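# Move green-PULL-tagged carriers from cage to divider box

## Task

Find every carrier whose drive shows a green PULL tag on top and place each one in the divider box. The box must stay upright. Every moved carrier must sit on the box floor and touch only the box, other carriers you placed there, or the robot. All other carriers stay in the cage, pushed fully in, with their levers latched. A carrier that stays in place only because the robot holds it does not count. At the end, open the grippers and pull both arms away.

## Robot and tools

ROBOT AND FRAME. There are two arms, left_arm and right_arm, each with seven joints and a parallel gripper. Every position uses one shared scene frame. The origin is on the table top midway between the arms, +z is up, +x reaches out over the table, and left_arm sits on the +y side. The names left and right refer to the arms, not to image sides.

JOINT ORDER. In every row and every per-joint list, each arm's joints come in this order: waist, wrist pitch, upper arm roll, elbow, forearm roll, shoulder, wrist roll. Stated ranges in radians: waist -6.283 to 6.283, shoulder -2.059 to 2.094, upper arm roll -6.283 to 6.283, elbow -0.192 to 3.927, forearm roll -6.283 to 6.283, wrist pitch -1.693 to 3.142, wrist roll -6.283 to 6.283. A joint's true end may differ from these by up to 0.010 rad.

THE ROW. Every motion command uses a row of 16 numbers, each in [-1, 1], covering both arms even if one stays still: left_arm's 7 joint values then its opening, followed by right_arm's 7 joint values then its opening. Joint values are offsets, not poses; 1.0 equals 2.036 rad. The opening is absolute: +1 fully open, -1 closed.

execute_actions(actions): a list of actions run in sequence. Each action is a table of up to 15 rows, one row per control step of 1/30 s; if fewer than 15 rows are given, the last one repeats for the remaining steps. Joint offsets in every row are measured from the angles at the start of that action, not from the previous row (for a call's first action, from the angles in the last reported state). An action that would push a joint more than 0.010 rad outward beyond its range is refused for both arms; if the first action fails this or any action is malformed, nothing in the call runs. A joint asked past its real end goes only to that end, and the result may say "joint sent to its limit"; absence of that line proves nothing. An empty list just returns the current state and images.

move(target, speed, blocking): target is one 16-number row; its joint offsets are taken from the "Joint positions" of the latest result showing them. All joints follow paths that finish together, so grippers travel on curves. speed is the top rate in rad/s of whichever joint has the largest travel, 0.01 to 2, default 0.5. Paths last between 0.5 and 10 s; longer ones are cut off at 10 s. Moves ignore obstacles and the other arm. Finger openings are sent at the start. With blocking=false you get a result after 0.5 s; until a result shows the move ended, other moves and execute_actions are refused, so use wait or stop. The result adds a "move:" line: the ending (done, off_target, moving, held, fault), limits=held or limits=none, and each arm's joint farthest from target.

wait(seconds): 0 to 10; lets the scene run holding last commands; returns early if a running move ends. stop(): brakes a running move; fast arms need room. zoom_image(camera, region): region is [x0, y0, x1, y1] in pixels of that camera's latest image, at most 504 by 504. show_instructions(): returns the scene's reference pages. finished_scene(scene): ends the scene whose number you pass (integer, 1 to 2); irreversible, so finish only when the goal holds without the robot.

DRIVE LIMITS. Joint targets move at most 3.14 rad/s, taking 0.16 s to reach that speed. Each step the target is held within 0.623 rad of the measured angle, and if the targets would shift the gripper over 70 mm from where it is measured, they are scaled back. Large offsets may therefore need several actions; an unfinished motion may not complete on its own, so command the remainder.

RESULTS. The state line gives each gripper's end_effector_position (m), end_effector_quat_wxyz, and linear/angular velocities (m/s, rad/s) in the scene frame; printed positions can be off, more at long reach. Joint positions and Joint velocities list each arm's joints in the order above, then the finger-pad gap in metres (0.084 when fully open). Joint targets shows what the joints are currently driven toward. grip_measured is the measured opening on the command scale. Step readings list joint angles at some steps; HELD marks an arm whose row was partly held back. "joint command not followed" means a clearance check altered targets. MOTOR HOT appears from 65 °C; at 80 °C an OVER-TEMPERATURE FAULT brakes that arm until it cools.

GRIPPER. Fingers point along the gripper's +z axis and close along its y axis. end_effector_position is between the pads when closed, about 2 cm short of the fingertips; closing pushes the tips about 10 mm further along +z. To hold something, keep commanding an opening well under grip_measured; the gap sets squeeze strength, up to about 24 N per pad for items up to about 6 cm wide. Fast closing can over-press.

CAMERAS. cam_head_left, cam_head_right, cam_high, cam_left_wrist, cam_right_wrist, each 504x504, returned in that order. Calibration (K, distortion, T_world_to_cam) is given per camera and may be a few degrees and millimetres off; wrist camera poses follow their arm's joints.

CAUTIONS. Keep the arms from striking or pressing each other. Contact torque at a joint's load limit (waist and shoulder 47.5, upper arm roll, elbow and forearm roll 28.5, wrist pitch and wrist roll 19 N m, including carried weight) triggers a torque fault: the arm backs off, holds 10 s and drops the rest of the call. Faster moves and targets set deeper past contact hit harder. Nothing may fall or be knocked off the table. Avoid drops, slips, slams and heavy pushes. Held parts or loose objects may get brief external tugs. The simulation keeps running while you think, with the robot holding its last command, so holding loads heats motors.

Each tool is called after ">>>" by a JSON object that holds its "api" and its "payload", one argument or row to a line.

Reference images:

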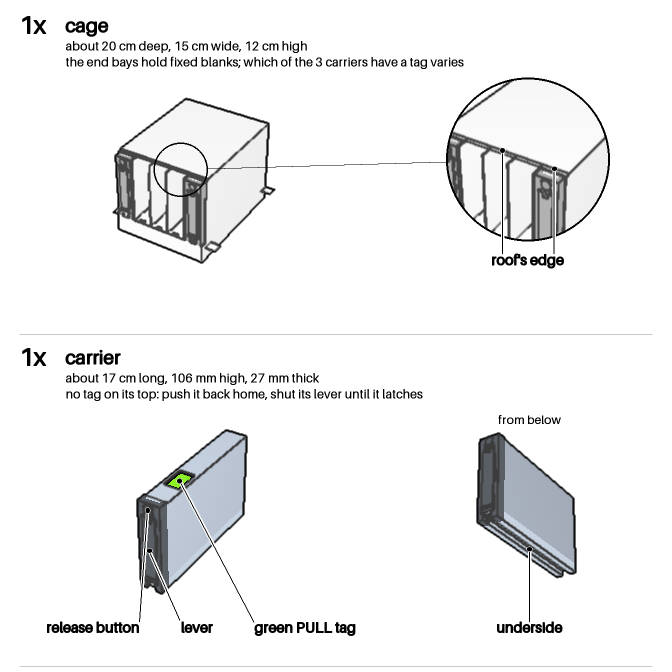

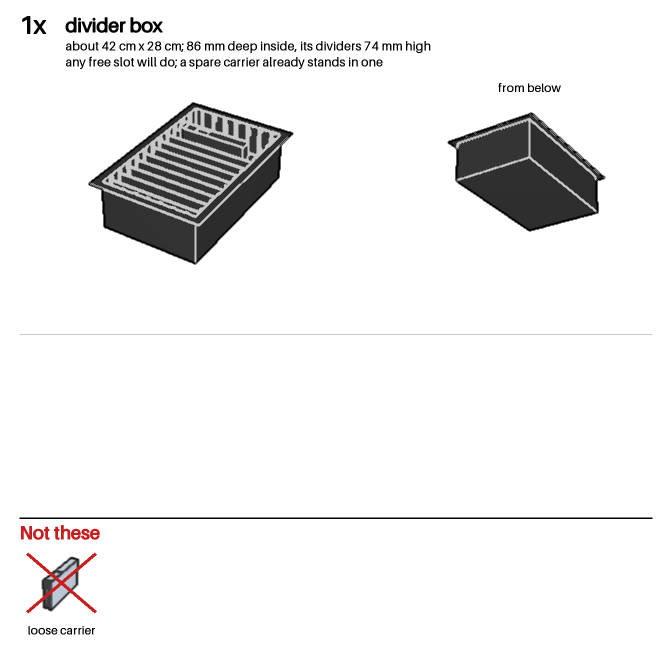

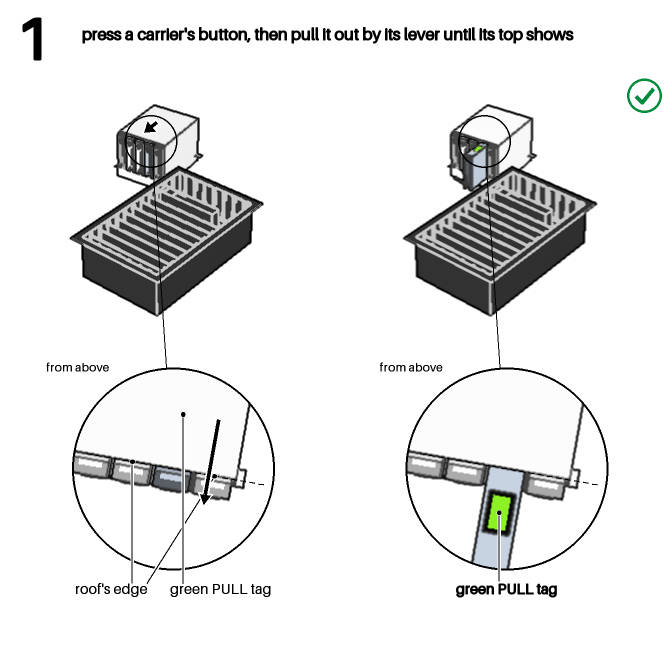

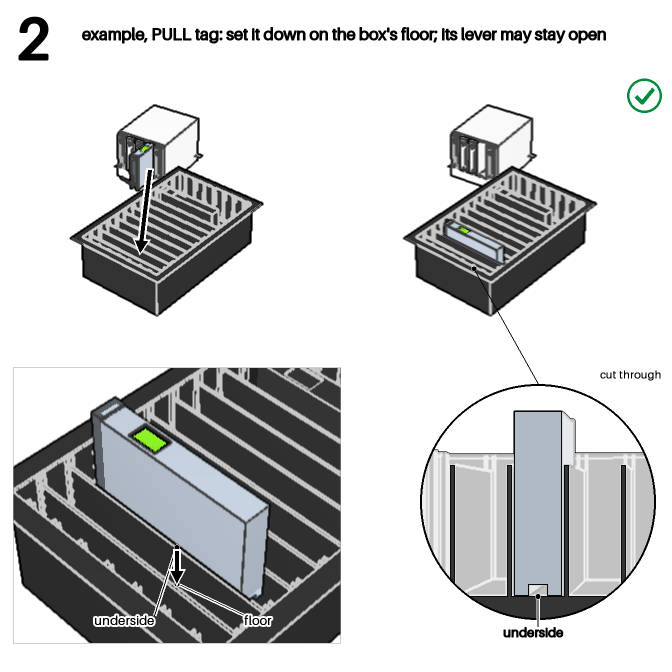

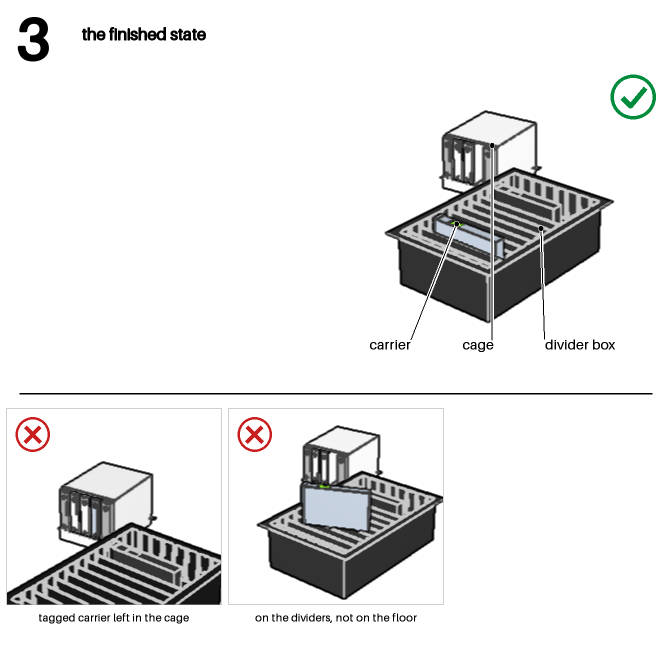

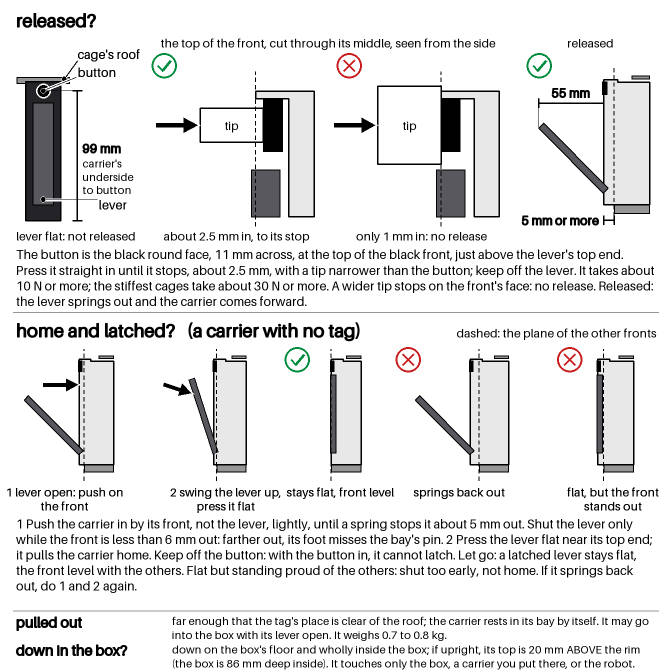

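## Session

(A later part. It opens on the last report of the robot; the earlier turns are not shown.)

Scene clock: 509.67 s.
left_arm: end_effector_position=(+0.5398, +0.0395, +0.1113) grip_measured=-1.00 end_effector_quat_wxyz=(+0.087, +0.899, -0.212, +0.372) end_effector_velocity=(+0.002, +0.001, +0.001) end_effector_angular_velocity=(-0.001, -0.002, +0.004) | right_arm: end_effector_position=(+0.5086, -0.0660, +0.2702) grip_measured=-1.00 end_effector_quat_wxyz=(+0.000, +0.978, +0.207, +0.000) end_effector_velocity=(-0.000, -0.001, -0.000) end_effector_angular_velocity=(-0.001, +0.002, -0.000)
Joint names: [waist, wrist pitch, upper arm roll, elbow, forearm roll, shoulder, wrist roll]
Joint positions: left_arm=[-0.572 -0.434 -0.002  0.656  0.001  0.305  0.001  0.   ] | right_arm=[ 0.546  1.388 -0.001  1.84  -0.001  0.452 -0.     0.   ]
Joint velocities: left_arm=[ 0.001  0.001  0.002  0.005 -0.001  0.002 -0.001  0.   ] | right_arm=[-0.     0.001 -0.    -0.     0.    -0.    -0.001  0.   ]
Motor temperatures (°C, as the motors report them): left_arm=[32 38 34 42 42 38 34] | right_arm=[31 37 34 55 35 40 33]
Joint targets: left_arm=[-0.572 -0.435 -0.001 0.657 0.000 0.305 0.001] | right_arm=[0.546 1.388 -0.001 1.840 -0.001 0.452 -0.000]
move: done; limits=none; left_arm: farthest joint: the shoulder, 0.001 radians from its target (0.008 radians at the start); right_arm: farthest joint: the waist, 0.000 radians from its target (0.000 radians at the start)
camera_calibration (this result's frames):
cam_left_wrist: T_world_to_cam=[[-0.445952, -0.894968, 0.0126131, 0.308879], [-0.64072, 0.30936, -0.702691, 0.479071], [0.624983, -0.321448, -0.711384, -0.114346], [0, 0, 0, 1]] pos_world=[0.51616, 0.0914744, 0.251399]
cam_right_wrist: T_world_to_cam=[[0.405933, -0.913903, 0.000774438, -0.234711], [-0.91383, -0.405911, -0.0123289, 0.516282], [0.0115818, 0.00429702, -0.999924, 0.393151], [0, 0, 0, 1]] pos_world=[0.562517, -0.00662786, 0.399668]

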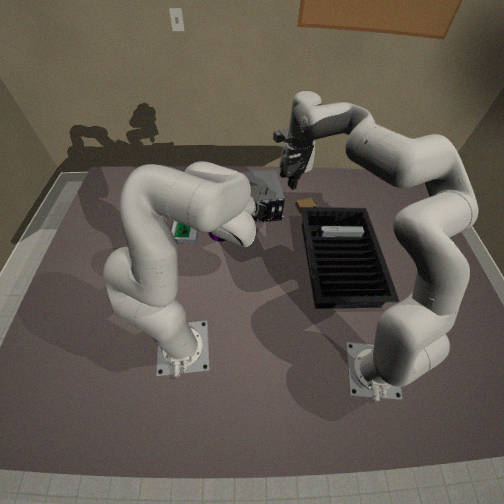

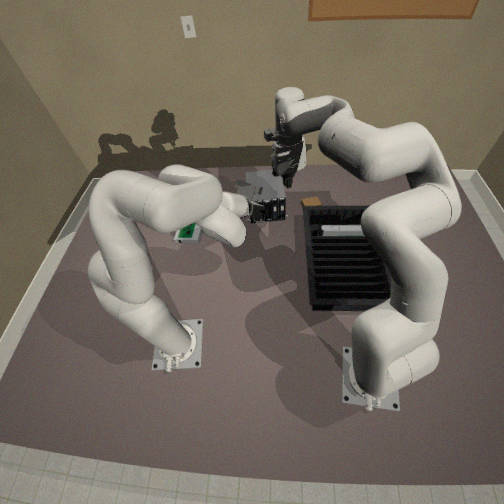

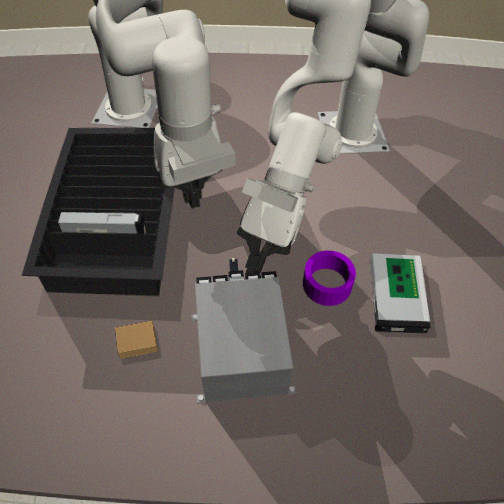

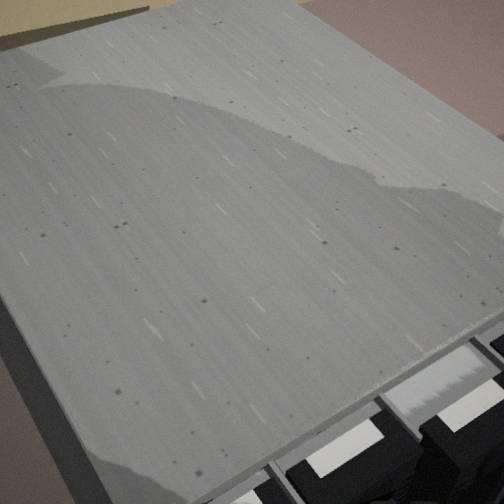

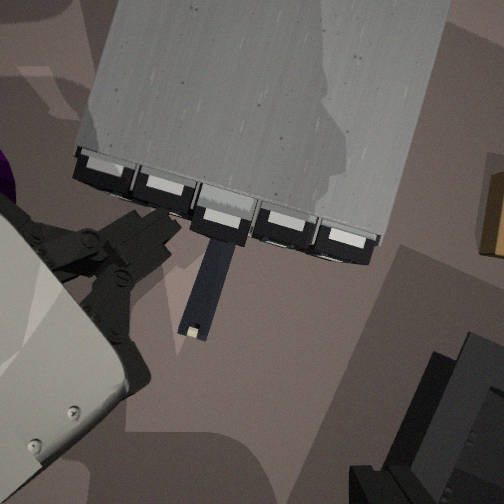

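>>> {"api": "move", "payload": {
  "target": [0.0020,0.0031,0,0.00584,0,0.0028,0,-1, 0,0,0,0,0,0,0,-1],
  "speed": 0.02
}}

>>> {"api": "zoom_image", "payload": {
  "camera": "cam_right_wrist",
  "region": [90, 140, 240, 290]
}}

Scene clock: 513.60 s.
left_arm: end_effector_position=(+0.5435, +0.0395, +0.1118) grip_measured=-1.00 end_effector_quat_wxyz=(+0.087, +0.900, -0.210, +0.372) end_effector_velocity=(+0.002, +0.001, +0.000) end_effector_angular_velocity=(+0.000, -0.001, +0.002) | right_arm: end_effector_position=(+0.5086, -0.0660, +0.2702) grip_measured=-1.00 end_effector_quat_wxyz=(+0.000, +0.978, +0.207, +0.000) end_effector_velocity=(+0.000, -0.001, +0.000) end_effector_angular_velocity=(-0.000, +0.000, -0.001)
Joint names: [waist, wrist pitch, upper arm roll, elbow, forearm roll, shoulder, wrist roll]
Joint positions: left_arm=[-0.569 -0.428 -0.003  0.667  0.001  0.31   0.001  0.   ] | right_arm=[ 0.546  1.388 -0.001  1.84  -0.001  0.452 -0.     0.   ]
Joint velocities: left_arm=[ 0.002  0.001  0.     0.004 -0.     0.003  0.001  0.   ] | right_arm=[-0.001  0.001 -0.     0.     0.    -0.     0.     0.   ]
Motor temperatures (°C, as the motors report them): left_arm=[32 38 34 43 42 39 34] | right_arm=[31 37 34 55 35 40 33]
Joint targets: left_arm=[-0.568 -0.428 -0.002 0.667 0.001 0.311 0.001] | right_arm=[0.546 1.388 -0.001 1.840 -0.001 0.452 -0.000]
move: done; limits=none; left_arm: farthest joint: the waist, 0.001 radians from its target (0.004 radians at the start); right_arm: farthest joint: the waist, 0.000 radians from its target (0.000 radians at the start)
camera_calibration (this result's frames):
cam_left_wrist: T_world_to_cam=[[-0.443348, -0.896259, 0.012731, 0.309181], [-0.641541, 0.307365, -0.702817, 0.482301], [0.625993, -0.31976, -0.711257, -0.116906], [0, 0, 0, 1]] pos_world=[0.519673, 0.0914815, 0.251883]
cam_right_wrist: T_world_to_cam=[[0.405933, -0.913903, 0.000774369, -0.234711], [-0.91383, -0.405911, -0.012329, 0.516282], [0.0115818, 0.00429709, -0.999924, 0.393151], [0, 0, 0, 1]] pos_world=[0.562517, -0.00662779, 0.399668]

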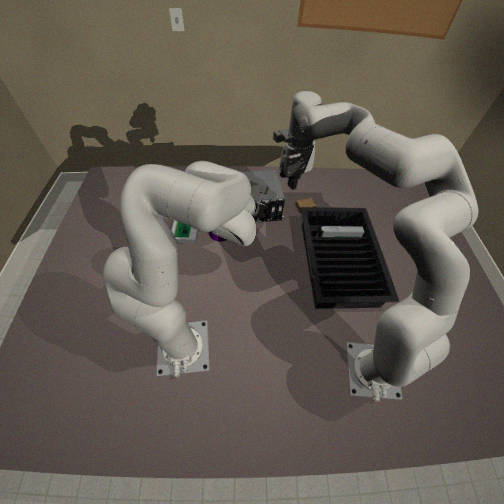

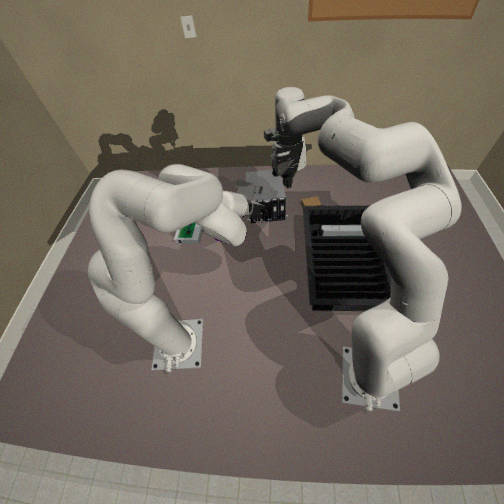

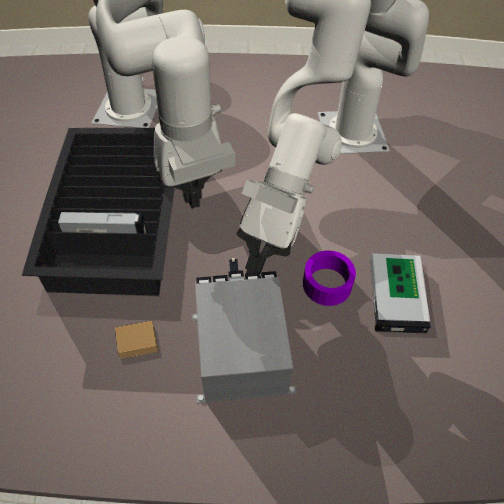

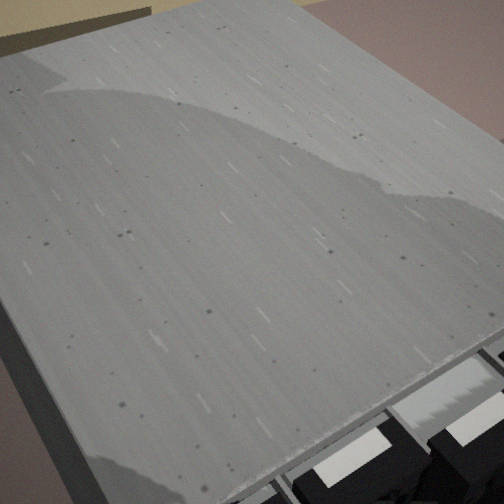

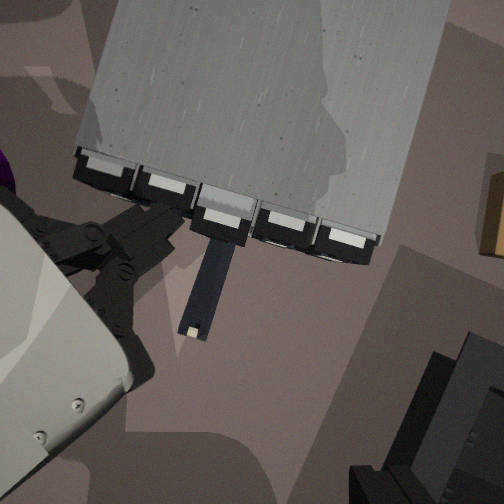

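Region (90, 140, 240, 290) of cam_right_wrist's 504x504 image, scaled by 3.360, with more detail than that image has.

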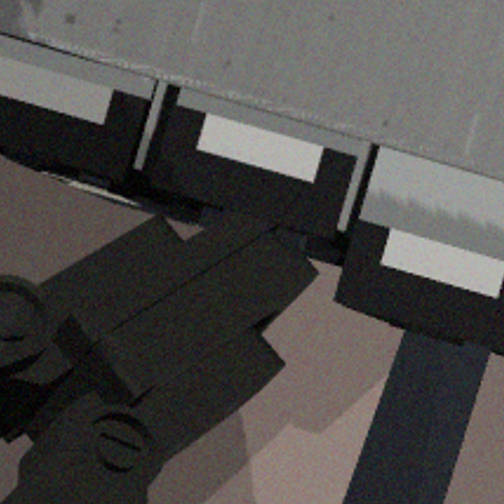

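>>> {"api": "move", "payload": {
  "target": [-0.0140,0.0103,0,-0.0437,0,-0.0540,0,-1, 0,0,0,0,0,0,0,-1],
  "speed": 0.12
}}

Scene clock: 518.43 s.
left_arm: end_effector_position=(+0.5155, +0.0363, +0.1296) grip_measured=-1.00 end_effector_quat_wxyz=(+0.092, +0.897, -0.223, +0.371) end_effector_velocity=(-0.001, -0.000, +0.001) end_effector_angular_velocity=(-0.001, -0.000, -0.000) | right_arm: end_effector_position=(+0.5086, -0.0660, +0.2702) grip_measured=-1.00 end_effector_quat_wxyz=(+0.000, +0.978, +0.207, +0.000) end_effector_velocity=(-0.000, +0.001, +0.000) end_effector_angular_velocity=(+0.001, -0.000, -0.000)
Joint names: [waist, wrist pitch, upper arm roll, elbow, forearm roll, shoulder, wrist roll]
Joint positions: left_arm=[-0.597 -0.407 -0.003  0.578  0.001  0.201  0.001  0.   ] | right_arm=[ 0.546  1.388 -0.001  1.84  -0.001  0.452 -0.     0.   ]
Joint velocities: left_arm=[-0.001 -0.     0.    -0.002  0.    -0.003 -0.001  0.   ] | right_arm=[ 0.001 -0.    -0.    -0.     0.001 -0.     0.001  0.   ]
Motor temperatures (°C, as the motors report them): left_arm=[32 38 35 44 42 39 34] | right_arm=[31 37 34 55 35 40 33]
Joint targets: left_arm=[-0.597 -0.407 -0.003 0.578 0.001 0.201 0.001] | right_arm=[0.546 1.388 -0.001 1.840 -0.001 0.452 -0.000]
move: done; limits=none; left_arm: farthest joint: the waist, 0.001 radians from its target (0.029 radians at the start); right_arm: farthest joint: the waist, 0.000 radians from its target (0.000 radians at the start)
camera_calibration (this result's frames):
cam_left_wrist: T_world_to_cam=[[-0.468594, -0.883326, 0.012428, 0.306242], [-0.632512, 0.325652, -0.702765, 0.472434], [0.616724, -0.337172, -0.711313, -0.0823437], [0, 0, 0, 1]] pos_world=[0.493107, 0.0888985, 0.269632]
cam_right_wrist: T_world_to_cam=[[0.405933, -0.913903, 0.000774434, -0.234711], [-0.91383, -0.405911, -0.012329, 0.516282], [0.0115818, 0.00429703, -0.999924, 0.393151], [0, 0, 0, 1]] pos_world=[0.562517, -0.00662777, 0.399668]

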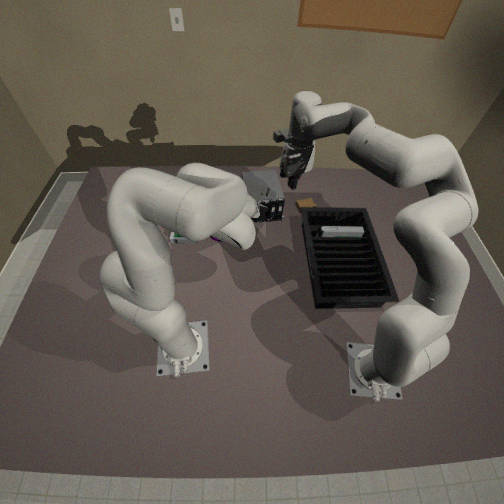

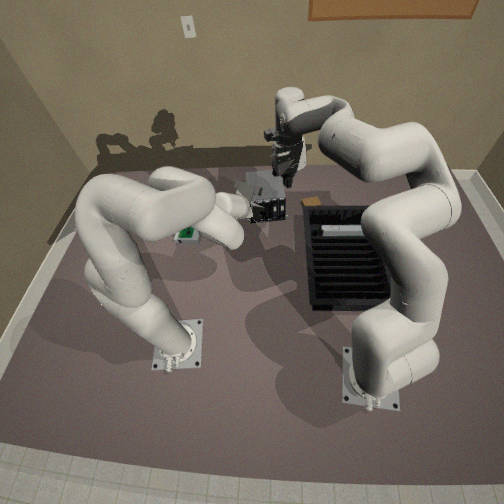

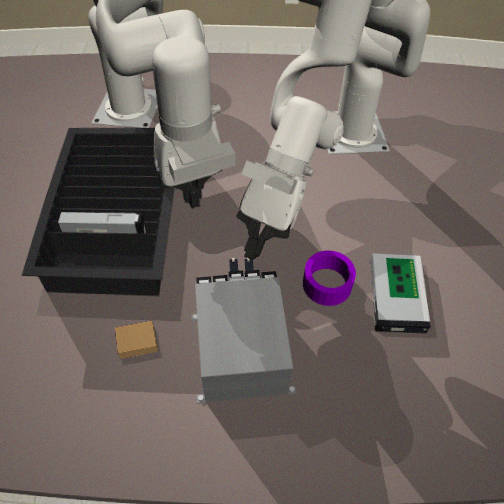

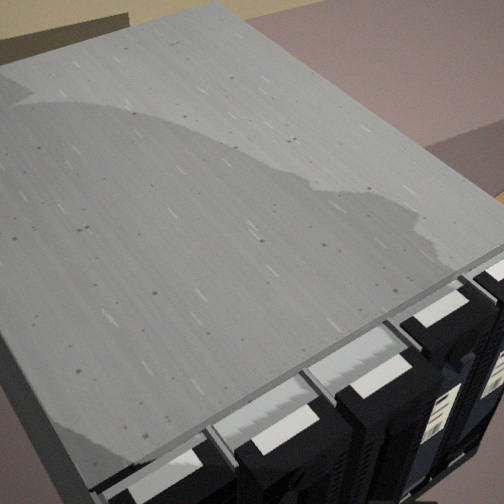

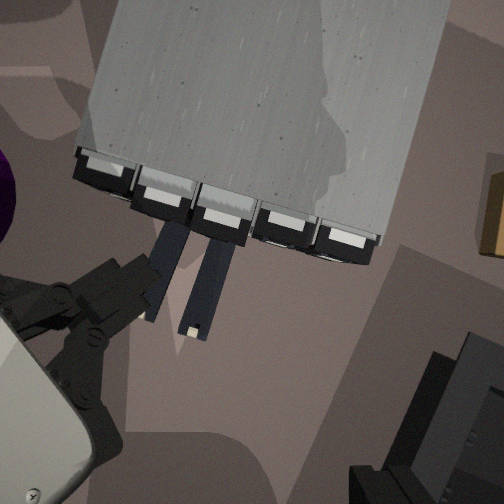

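>>> {"api": "move", "payload": {
  "target": [-0.03016,0.0020,0,0.0936,0,0.08374,0,-1, 0,0,0,0,0,0,0,-1],
  "speed": 0.2
}}

>>> {"api": "zoom_image", "payload": {
  "camera": "cam_right_wrist",
  "region": [200, 170, 350, 320]
}}

Scene clock: 535.50 s.
left_arm: end_effector_position=(+0.5444, -0.0199, +0.1148) grip_measured=-1.00 end_effector_quat_wxyz=(+0.106, +0.886, -0.249, +0.375) end_effector_velocity=(-0.000, -0.002, -0.001) end_effector_angular_velocity=(-0.000, +0.001, -0.003) | right_arm: end_effector_position=(+0.5086, -0.0660, +0.2702) grip_measured=-1.00 end_effector_quat_wxyz=(+0.000, +0.978, +0.207, +0.000) end_effector_velocity=(+0.000, +0.000, +0.000) end_effector_angular_velocity=(+0.000, -0.001, -0.000)
Joint names: [waist, wrist pitch, upper arm roll, elbow, forearm roll, shoulder, wrist roll]
Joint positions: left_arm=[-0.658 -0.403 -0.002  0.769  0.001  0.371  0.001  0.   ] | right_arm=[ 0.546  1.388 -0.001  1.84  -0.001  0.452 -0.     0.   ]
Joint velocities: left_arm=[-0.002  0.    -0.001  0.003  0.     0.003 -0.     0.   ] | right_arm=[-0.    -0.     0.     0.001 -0.     0.     0.     0.   ]
Motor temperatures (°C, as the motors report them): left_arm=[32 38 34 43 42 38 34] | right_arm=[31 37 34 55 35 40 33]
Joint targets: left_arm=[-0.658 -0.403 -0.003 0.769 0.001 0.371 0.001] | right_arm=[0.546 1.388 -0.001 1.840 -0.001 0.452 -0.000]
move: done; limits=none; left_arm: farthest joint: the upper arm roll, 0.001 radians from its target (0.000 radians at the start); right_arm: farthest joint: the waist, 0.000 radians from its target (0.000 radians at the start)
camera_calibration (this result's frames):
cam_left_wrist: T_world_to_cam=[[-0.521749, -0.853003, 0.0127865, 0.299795], [-0.601911, 0.357462, -0.71409, 0.483912], [0.60455, -0.380272, -0.699937, -0.12523], [0, 0, 0, 1]] pos_world=[0.523398, 0.0351247, 0.25407]
cam_right_wrist: T_world_to_cam=[[0.405933, -0.913903, 0.000774433, -0.234711], [-0.91383, -0.405911, -0.0123291, 0.516282], [0.0115819, 0.00429708, -0.999924, 0.393151], [0, 0, 0, 1]] pos_world=[0.562517, -0.00662778, 0.399668]

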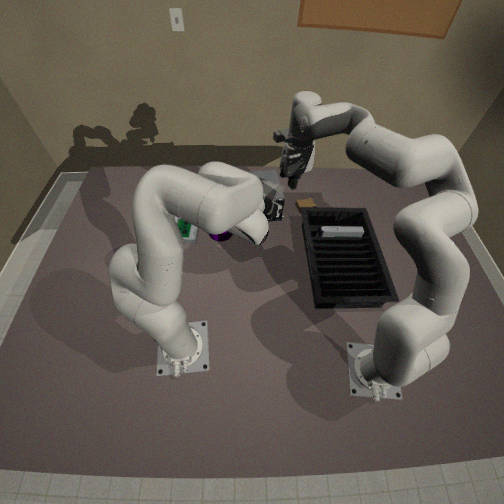

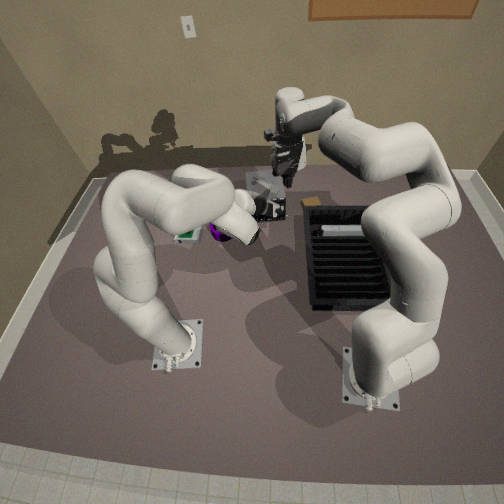

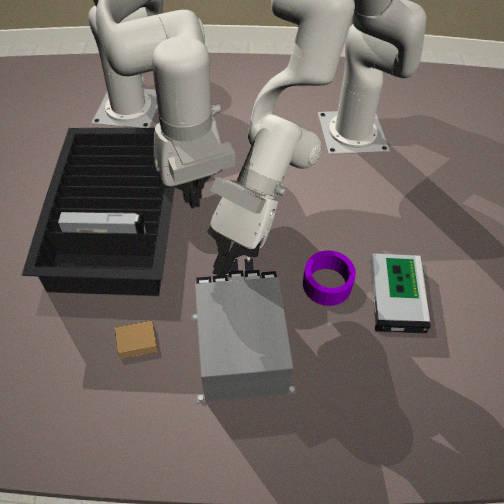

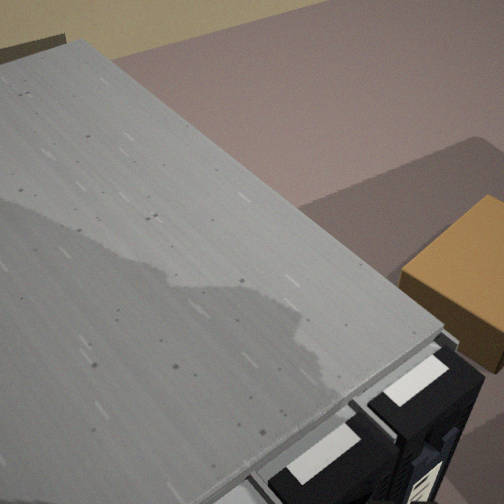

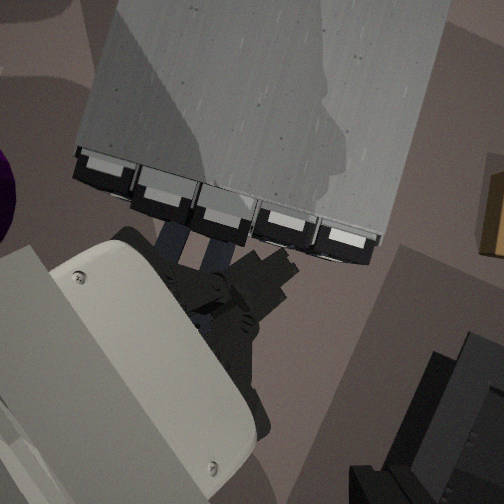

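Region (200, 170, 350, 320) of cam_right_wrist's 504x504 image, scaled by 3.360, with more detail than that image has.

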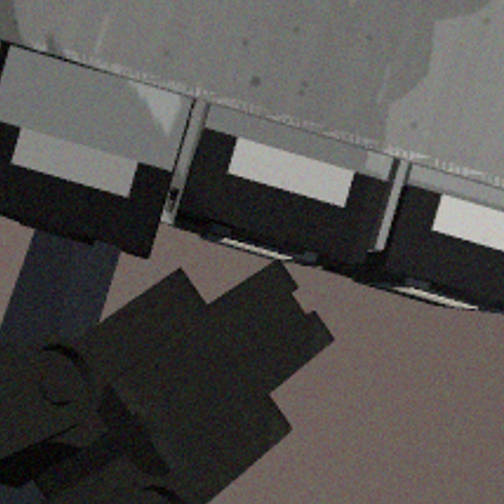

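>>> {"api": "move", "payload": {
  "target": [0,0.0069,0,0,0,0,0,-1, 0,0,0,0,0,0,0,-1],
  "speed": 0.05
}}

>>> {"api": "zoom_image", "payload": {
  "camera": "cam_right_wrist",
  "region": [200, 170, 350, 320]
}}

Scene clock: 545.27 s.
left_arm: end_effector_position=(+0.5430, -0.0190, +0.1115) grip_measured=-1.00 end_effector_quat_wxyz=(+0.104, +0.889, -0.250, +0.369) end_effector_velocity=(-0.000, -0.000, -0.000) end_effector_angular_velocity=(+0.001, +0.002, -0.000) | right_arm: end_effector_position=(+0.5086, -0.0660, +0.2702) grip_measured=-1.00 end_effector_quat_wxyz=(+0.000, +0.978, +0.207, +0.000) end_effector_velocity=(-0.001, +0.001, -0.000) end_effector_angular_velocity=(+0.001, +0.001, +0.001)
Joint names: [waist, wrist pitch, upper arm roll, elbow, forearm roll, shoulder, wrist roll]
Joint positions: left_arm=[-0.658 -0.389 -0.002  0.769  0.001  0.371  0.001  0.   ] | right_arm=[ 0.546  1.388 -0.001  1.84  -0.001  0.452 -0.     0.   ]
Joint velocities: left_arm=[-0.     0.002 -0.     0.    -0.     0.     0.     0.   ] | right_arm=[ 0.001  0.    -0.    -0.001  0.002  0.    -0.001  0.   ]
Motor temperatures (°C, as the motors report them): left_arm=[32 38 34 43 42 39 34] | right_arm=[31 37 34 55 35 40 33]
Joint targets: left_arm=[-0.658 -0.389 -0.002 0.769 0.001 0.371 0.001] | right_arm=[0.546 1.388 -0.001 1.840 -0.001 0.452 -0.000]
move: done; limits=none; left_arm: farthest joint: the waist, 0.000 radians from its target (0.000 radians at the start); right_arm: farthest joint: the waist, 0.000 radians from its target (0.000 radians at the start)
camera_calibration (this result's frames):
cam_left_wrist: T_world_to_cam=[[-0.521609, -0.853089, 0.012798, 0.299751], [-0.610267, 0.362573, -0.704354, 0.483989], [0.596236, -0.375208, -0.709733, -0.120573], [0, 0, 0, 1]] pos_world=[0.523605, 0.0349934, 0.251489]
cam_right_wrist: T_world_to_cam=[[0.405933, -0.913903, 0.000774417, -0.234711], [-0.91383, -0.405911, -0.0123291, 0.516282], [0.0115819, 0.0042971, -0.999924, 0.393151], [0, 0, 0, 1]] pos_world=[0.562517, -0.00662778, 0.399668]

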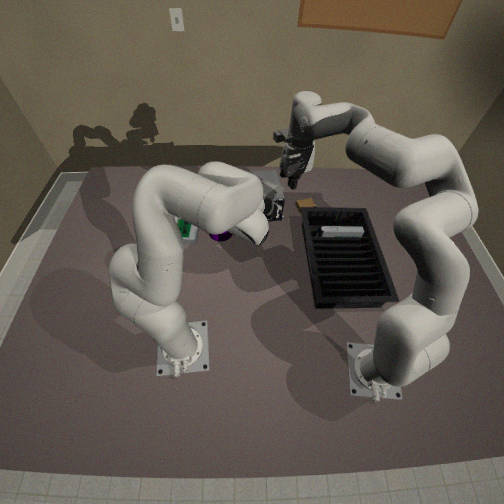

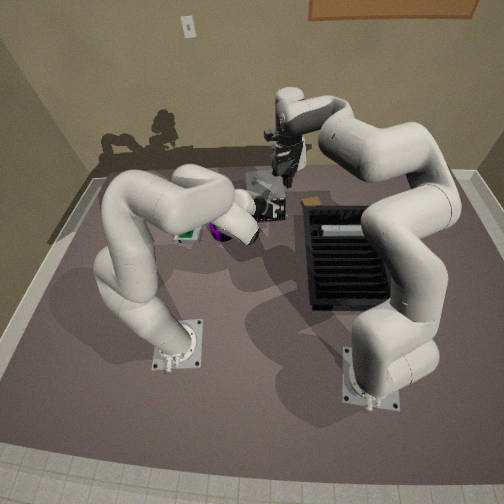

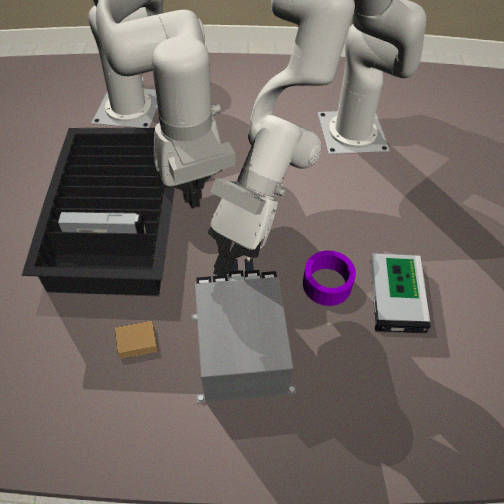

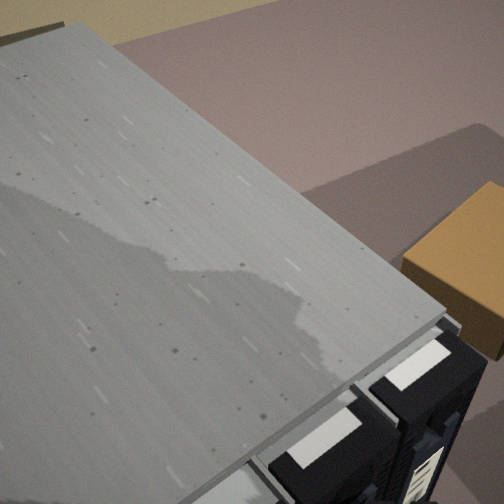

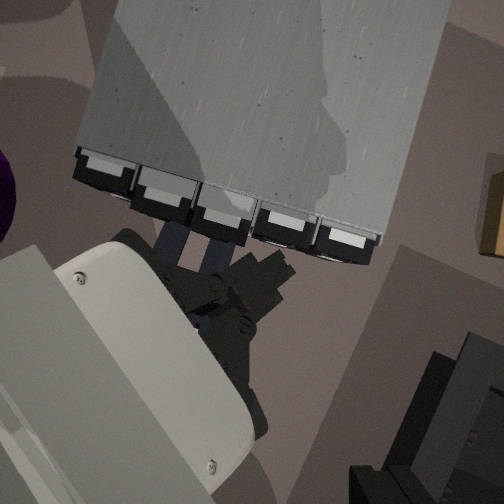

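Region (200, 170, 350, 320) of cam_right_wrist's 504x504 image, scaled by 3.360, with more detail than that image has.

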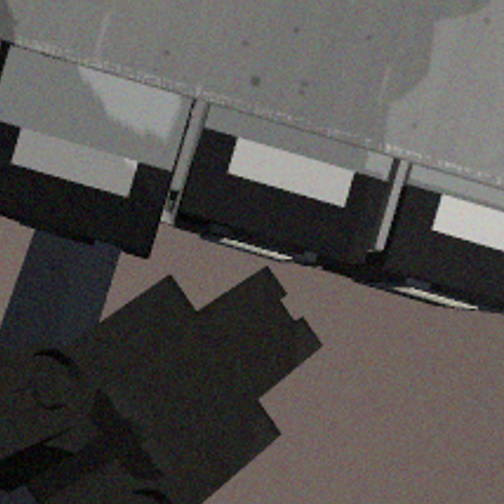

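>>> {"api": "move", "payload": {
  "target": [0.00391,0.00382,0,0.0072,0,0.00329,0,-1, 0,0,0,0,0,0,0,-1],
  "speed": 0.04
}}

>>> {"api": "zoom_image", "payload": {
  "camera": "cam_right_wrist",
  "region": [200, 170, 350, 320]
}}

Scene clock: 559.80 s.
left_arm: end_effector_position=(+0.5475, -0.0181, +0.1115) grip_measured=-1.00 end_effector_quat_wxyz=(+0.103, +0.890, -0.248, +0.369) end_effector_velocity=(+0.004, +0.002, +0.001) end_effector_angular_velocity=(-0.000, -0.003, +0.006) | right_arm: end_effector_position=(+0.5086, -0.0660, +0.2702) grip_measured=-1.00 end_effector_quat_wxyz=(+0.000, +0.978, +0.207, +0.000) end_effector_velocity=(+0.000, -0.000, +0.000) end_effector_angular_velocity=(+0.000, -0.000, -0.000)
Joint names: [waist, wrist pitch, upper arm roll, elbow, forearm roll, shoulder, wrist roll]
Joint positions: left_arm=[-0.651 -0.381 -0.004  0.782  0.001  0.378  0.001  0.   ] | right_arm=[ 0.546  1.388 -0.001  1.84  -0.001  0.452 -0.     0.   ]
Joint velocities: left_arm=[ 0.002  0.002  0.004  0.007 -0.     0.003  0.     0.   ] | right_arm=[-0.     0.    -0.     0.001  0.     0.     0.     0.   ]
Motor temperatures (°C, as the motors report them): left_arm=[32 38 34 43 42 39 34] | right_arm=[31 37 34 55 35 40 33]
Joint targets: left_arm=[-0.650 -0.381 -0.002 0.783 0.001 0.378 0.001] | right_arm=[0.546 1.388 -0.001 1.840 -0.001 0.452 -0.000]
move: done; limits=none; left_arm: farthest joint: the upper arm roll, 0.002 radians from its target (0.000 radians at the start); right_arm: farthest joint: the waist, 0.000 radians from its target (0.000 radians at the start)
camera_calibration (this result's frames):
cam_left_wrist: T_world_to_cam=[[-0.517136, -0.855802, 0.0131867, 0.3004], [-0.613186, 0.359694, -0.703295, 0.487813], [0.597137, -0.371785, -0.710776, -0.123247], [0, 0, 0, 1]] pos_world=[0.528063, 0.0357981, 0.251514]
cam_right_wrist: T_world_to_cam=[[0.405933, -0.913903, 0.000774472, -0.234711], [-0.91383, -0.405911, -0.0123293, 0.516282], [0.0115822, 0.00429713, -0.999924, 0.393151], [0, 0, 0, 1]] pos_world=[0.562517, -0.00662778, 0.399668]

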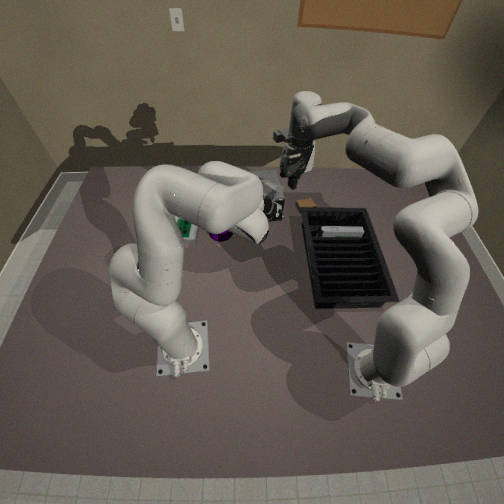

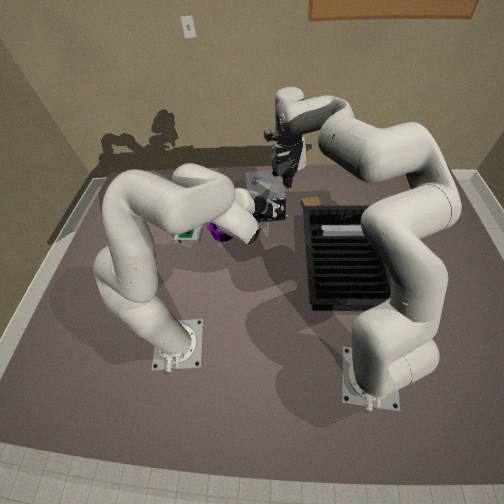

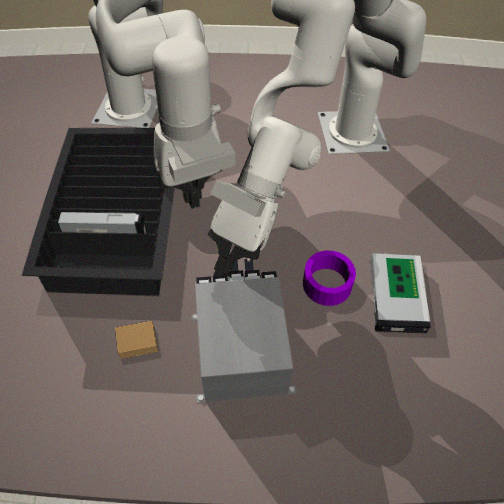

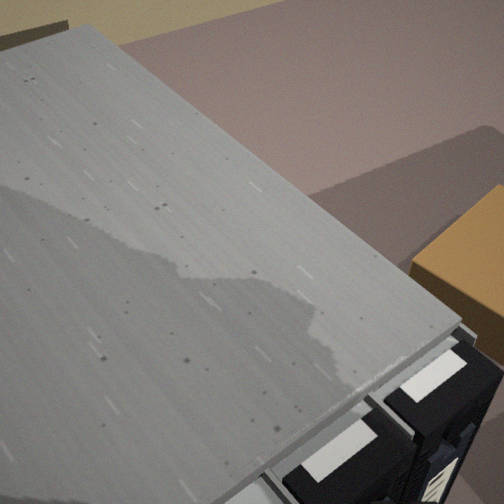

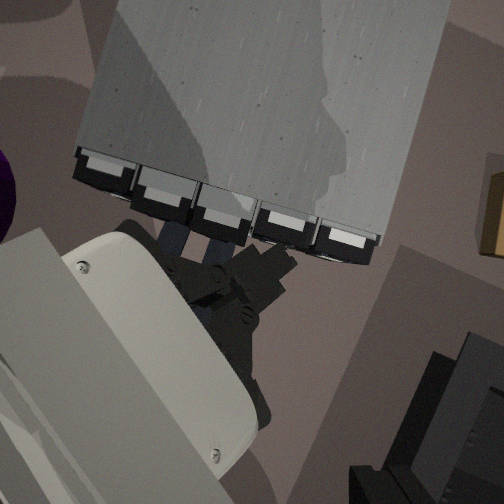

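Region (200, 170, 350, 320) of cam_right_wrist's 504x504 image, scaled by 3.360, with more detail than that image has.

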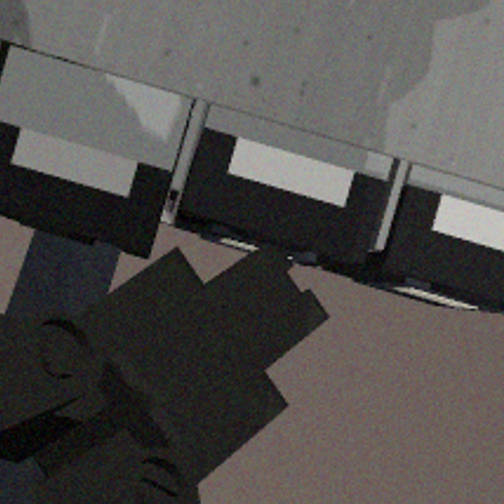

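>>> {"api": "move", "payload": {
  "target": [0.0024,0.0033,0,0.00658,0,0.00323,0,-1, 0,0,0,0,0,0,0,-1],
  "speed": 0.02
}}

>>> {"api": "zoom_image", "payload": {
  "camera": "cam_right_wrist",
  "region": [200, 170, 350, 320]
}}

Scene clock: 570.10 s.
left_arm: end_effector_position=(+0.5516, -0.0180, +0.1119) grip_measured=-1.00 end_effector_quat_wxyz=(+0.102, +0.890, -0.246, +0.369) end_effector_velocity=(+0.001, +0.000, +0.000) end_effector_angular_velocity=(-0.001, -0.001, +0.002) | right_arm: end_effector_position=(+0.5086, -0.0660, +0.2702) grip_measured=-1.00 end_effector_quat_wxyz=(+0.000, +0.978, +0.207, +0.000) end_effector_velocity=(+0.000, +0.000, -0.001) end_effector_angular_velocity=(-0.000, -0.000, -0.000)
Joint names: [waist, wrist pitch, upper arm roll, elbow, forearm roll, shoulder, wrist roll]
Joint positions: left_arm=[-0.647 -0.375 -0.005  0.795  0.002  0.384  0.001  0.   ] | right_arm=[ 0.546  1.388 -0.001  1.84  -0.001  0.452 -0.     0.   ]
Joint velocities: left_arm=[ 0.    -0.001  0.001  0.003 -0.     0.002 -0.001  0.   ] | right_arm=[ 0.    -0.001  0.    -0.001 -0.     0.     0.001  0.   ]
Motor temperatures (°C, as the motors report them): left_arm=[32 38 35 44 42 39 34] | right_arm=[31 37 34 55 35 40 33]
Joint targets: left_arm=[-0.646 -0.374 -0.004 0.795 0.001 0.384 0.001] | right_arm=[0.546 1.388 -0.001 1.840 -0.001 0.452 -0.000]
move: done; limits=none; left_arm: farthest joint: the waist, 0.001 radians from its target (0.004 radians at the start); right_arm: farthest joint: the waist, 0.000 radians from its target (0.000 radians at the start)
camera_calibration (this result's frames):
cam_left_wrist: T_world_to_cam=[[-0.514073, -0.857642, 0.013391, 0.300828], [-0.614506, 0.357355, -0.703335, 0.491287], [0.598424, -0.369794, -0.710733, -0.126083], [0, 0, 0, 1]] pos_world=[0.531997, 0.0358146, 0.251899]
cam_right_wrist: T_world_to_cam=[[0.405933, -0.913903, 0.000774601, -0.234711], [-0.91383, -0.405911, -0.0123292, 0.516282], [0.0115821, 0.00429699, -0.999924, 0.393151], [0, 0, 0, 1]] pos_world=[0.562517, -0.00662787, 0.399668]

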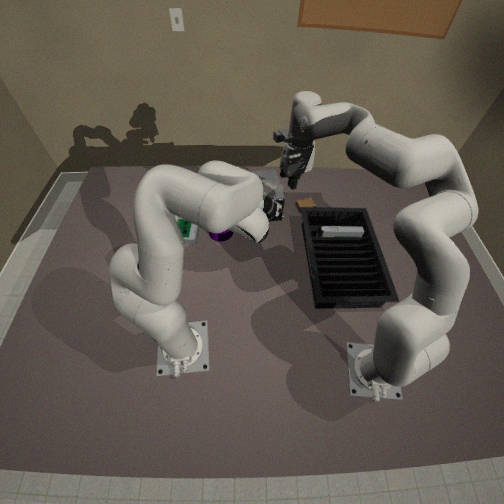

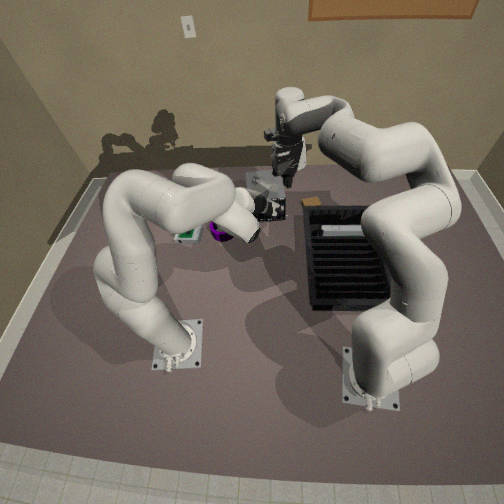

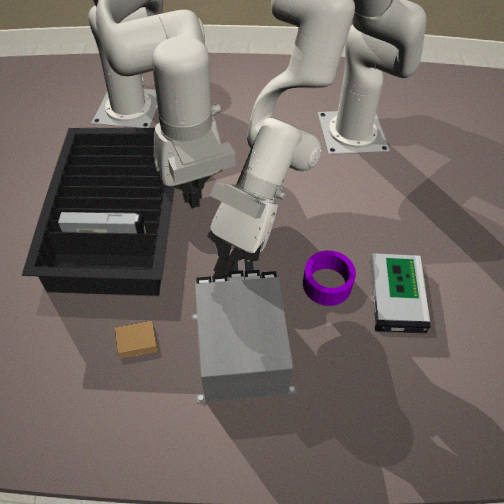

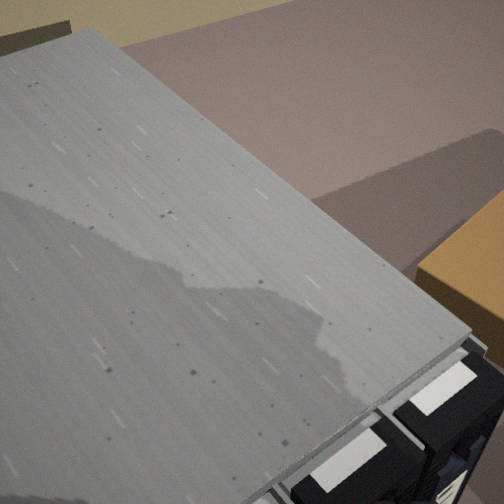

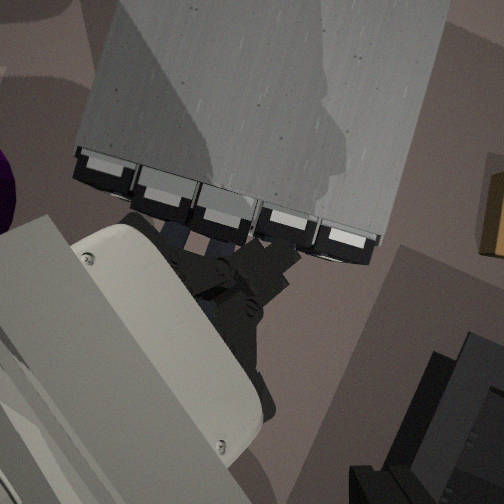

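Region (200, 170, 350, 320) of cam_right_wrist's 504x504 image, scaled by 3.360, with more detail than that image has.

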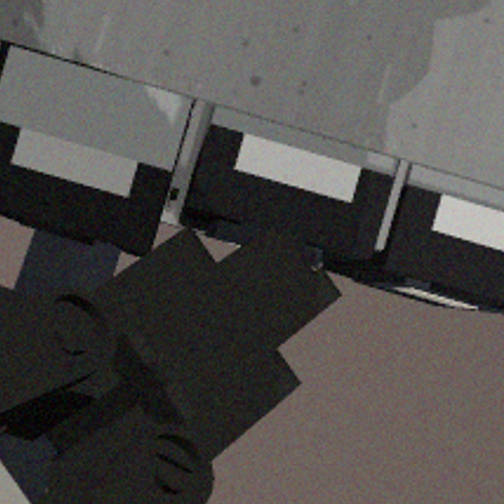

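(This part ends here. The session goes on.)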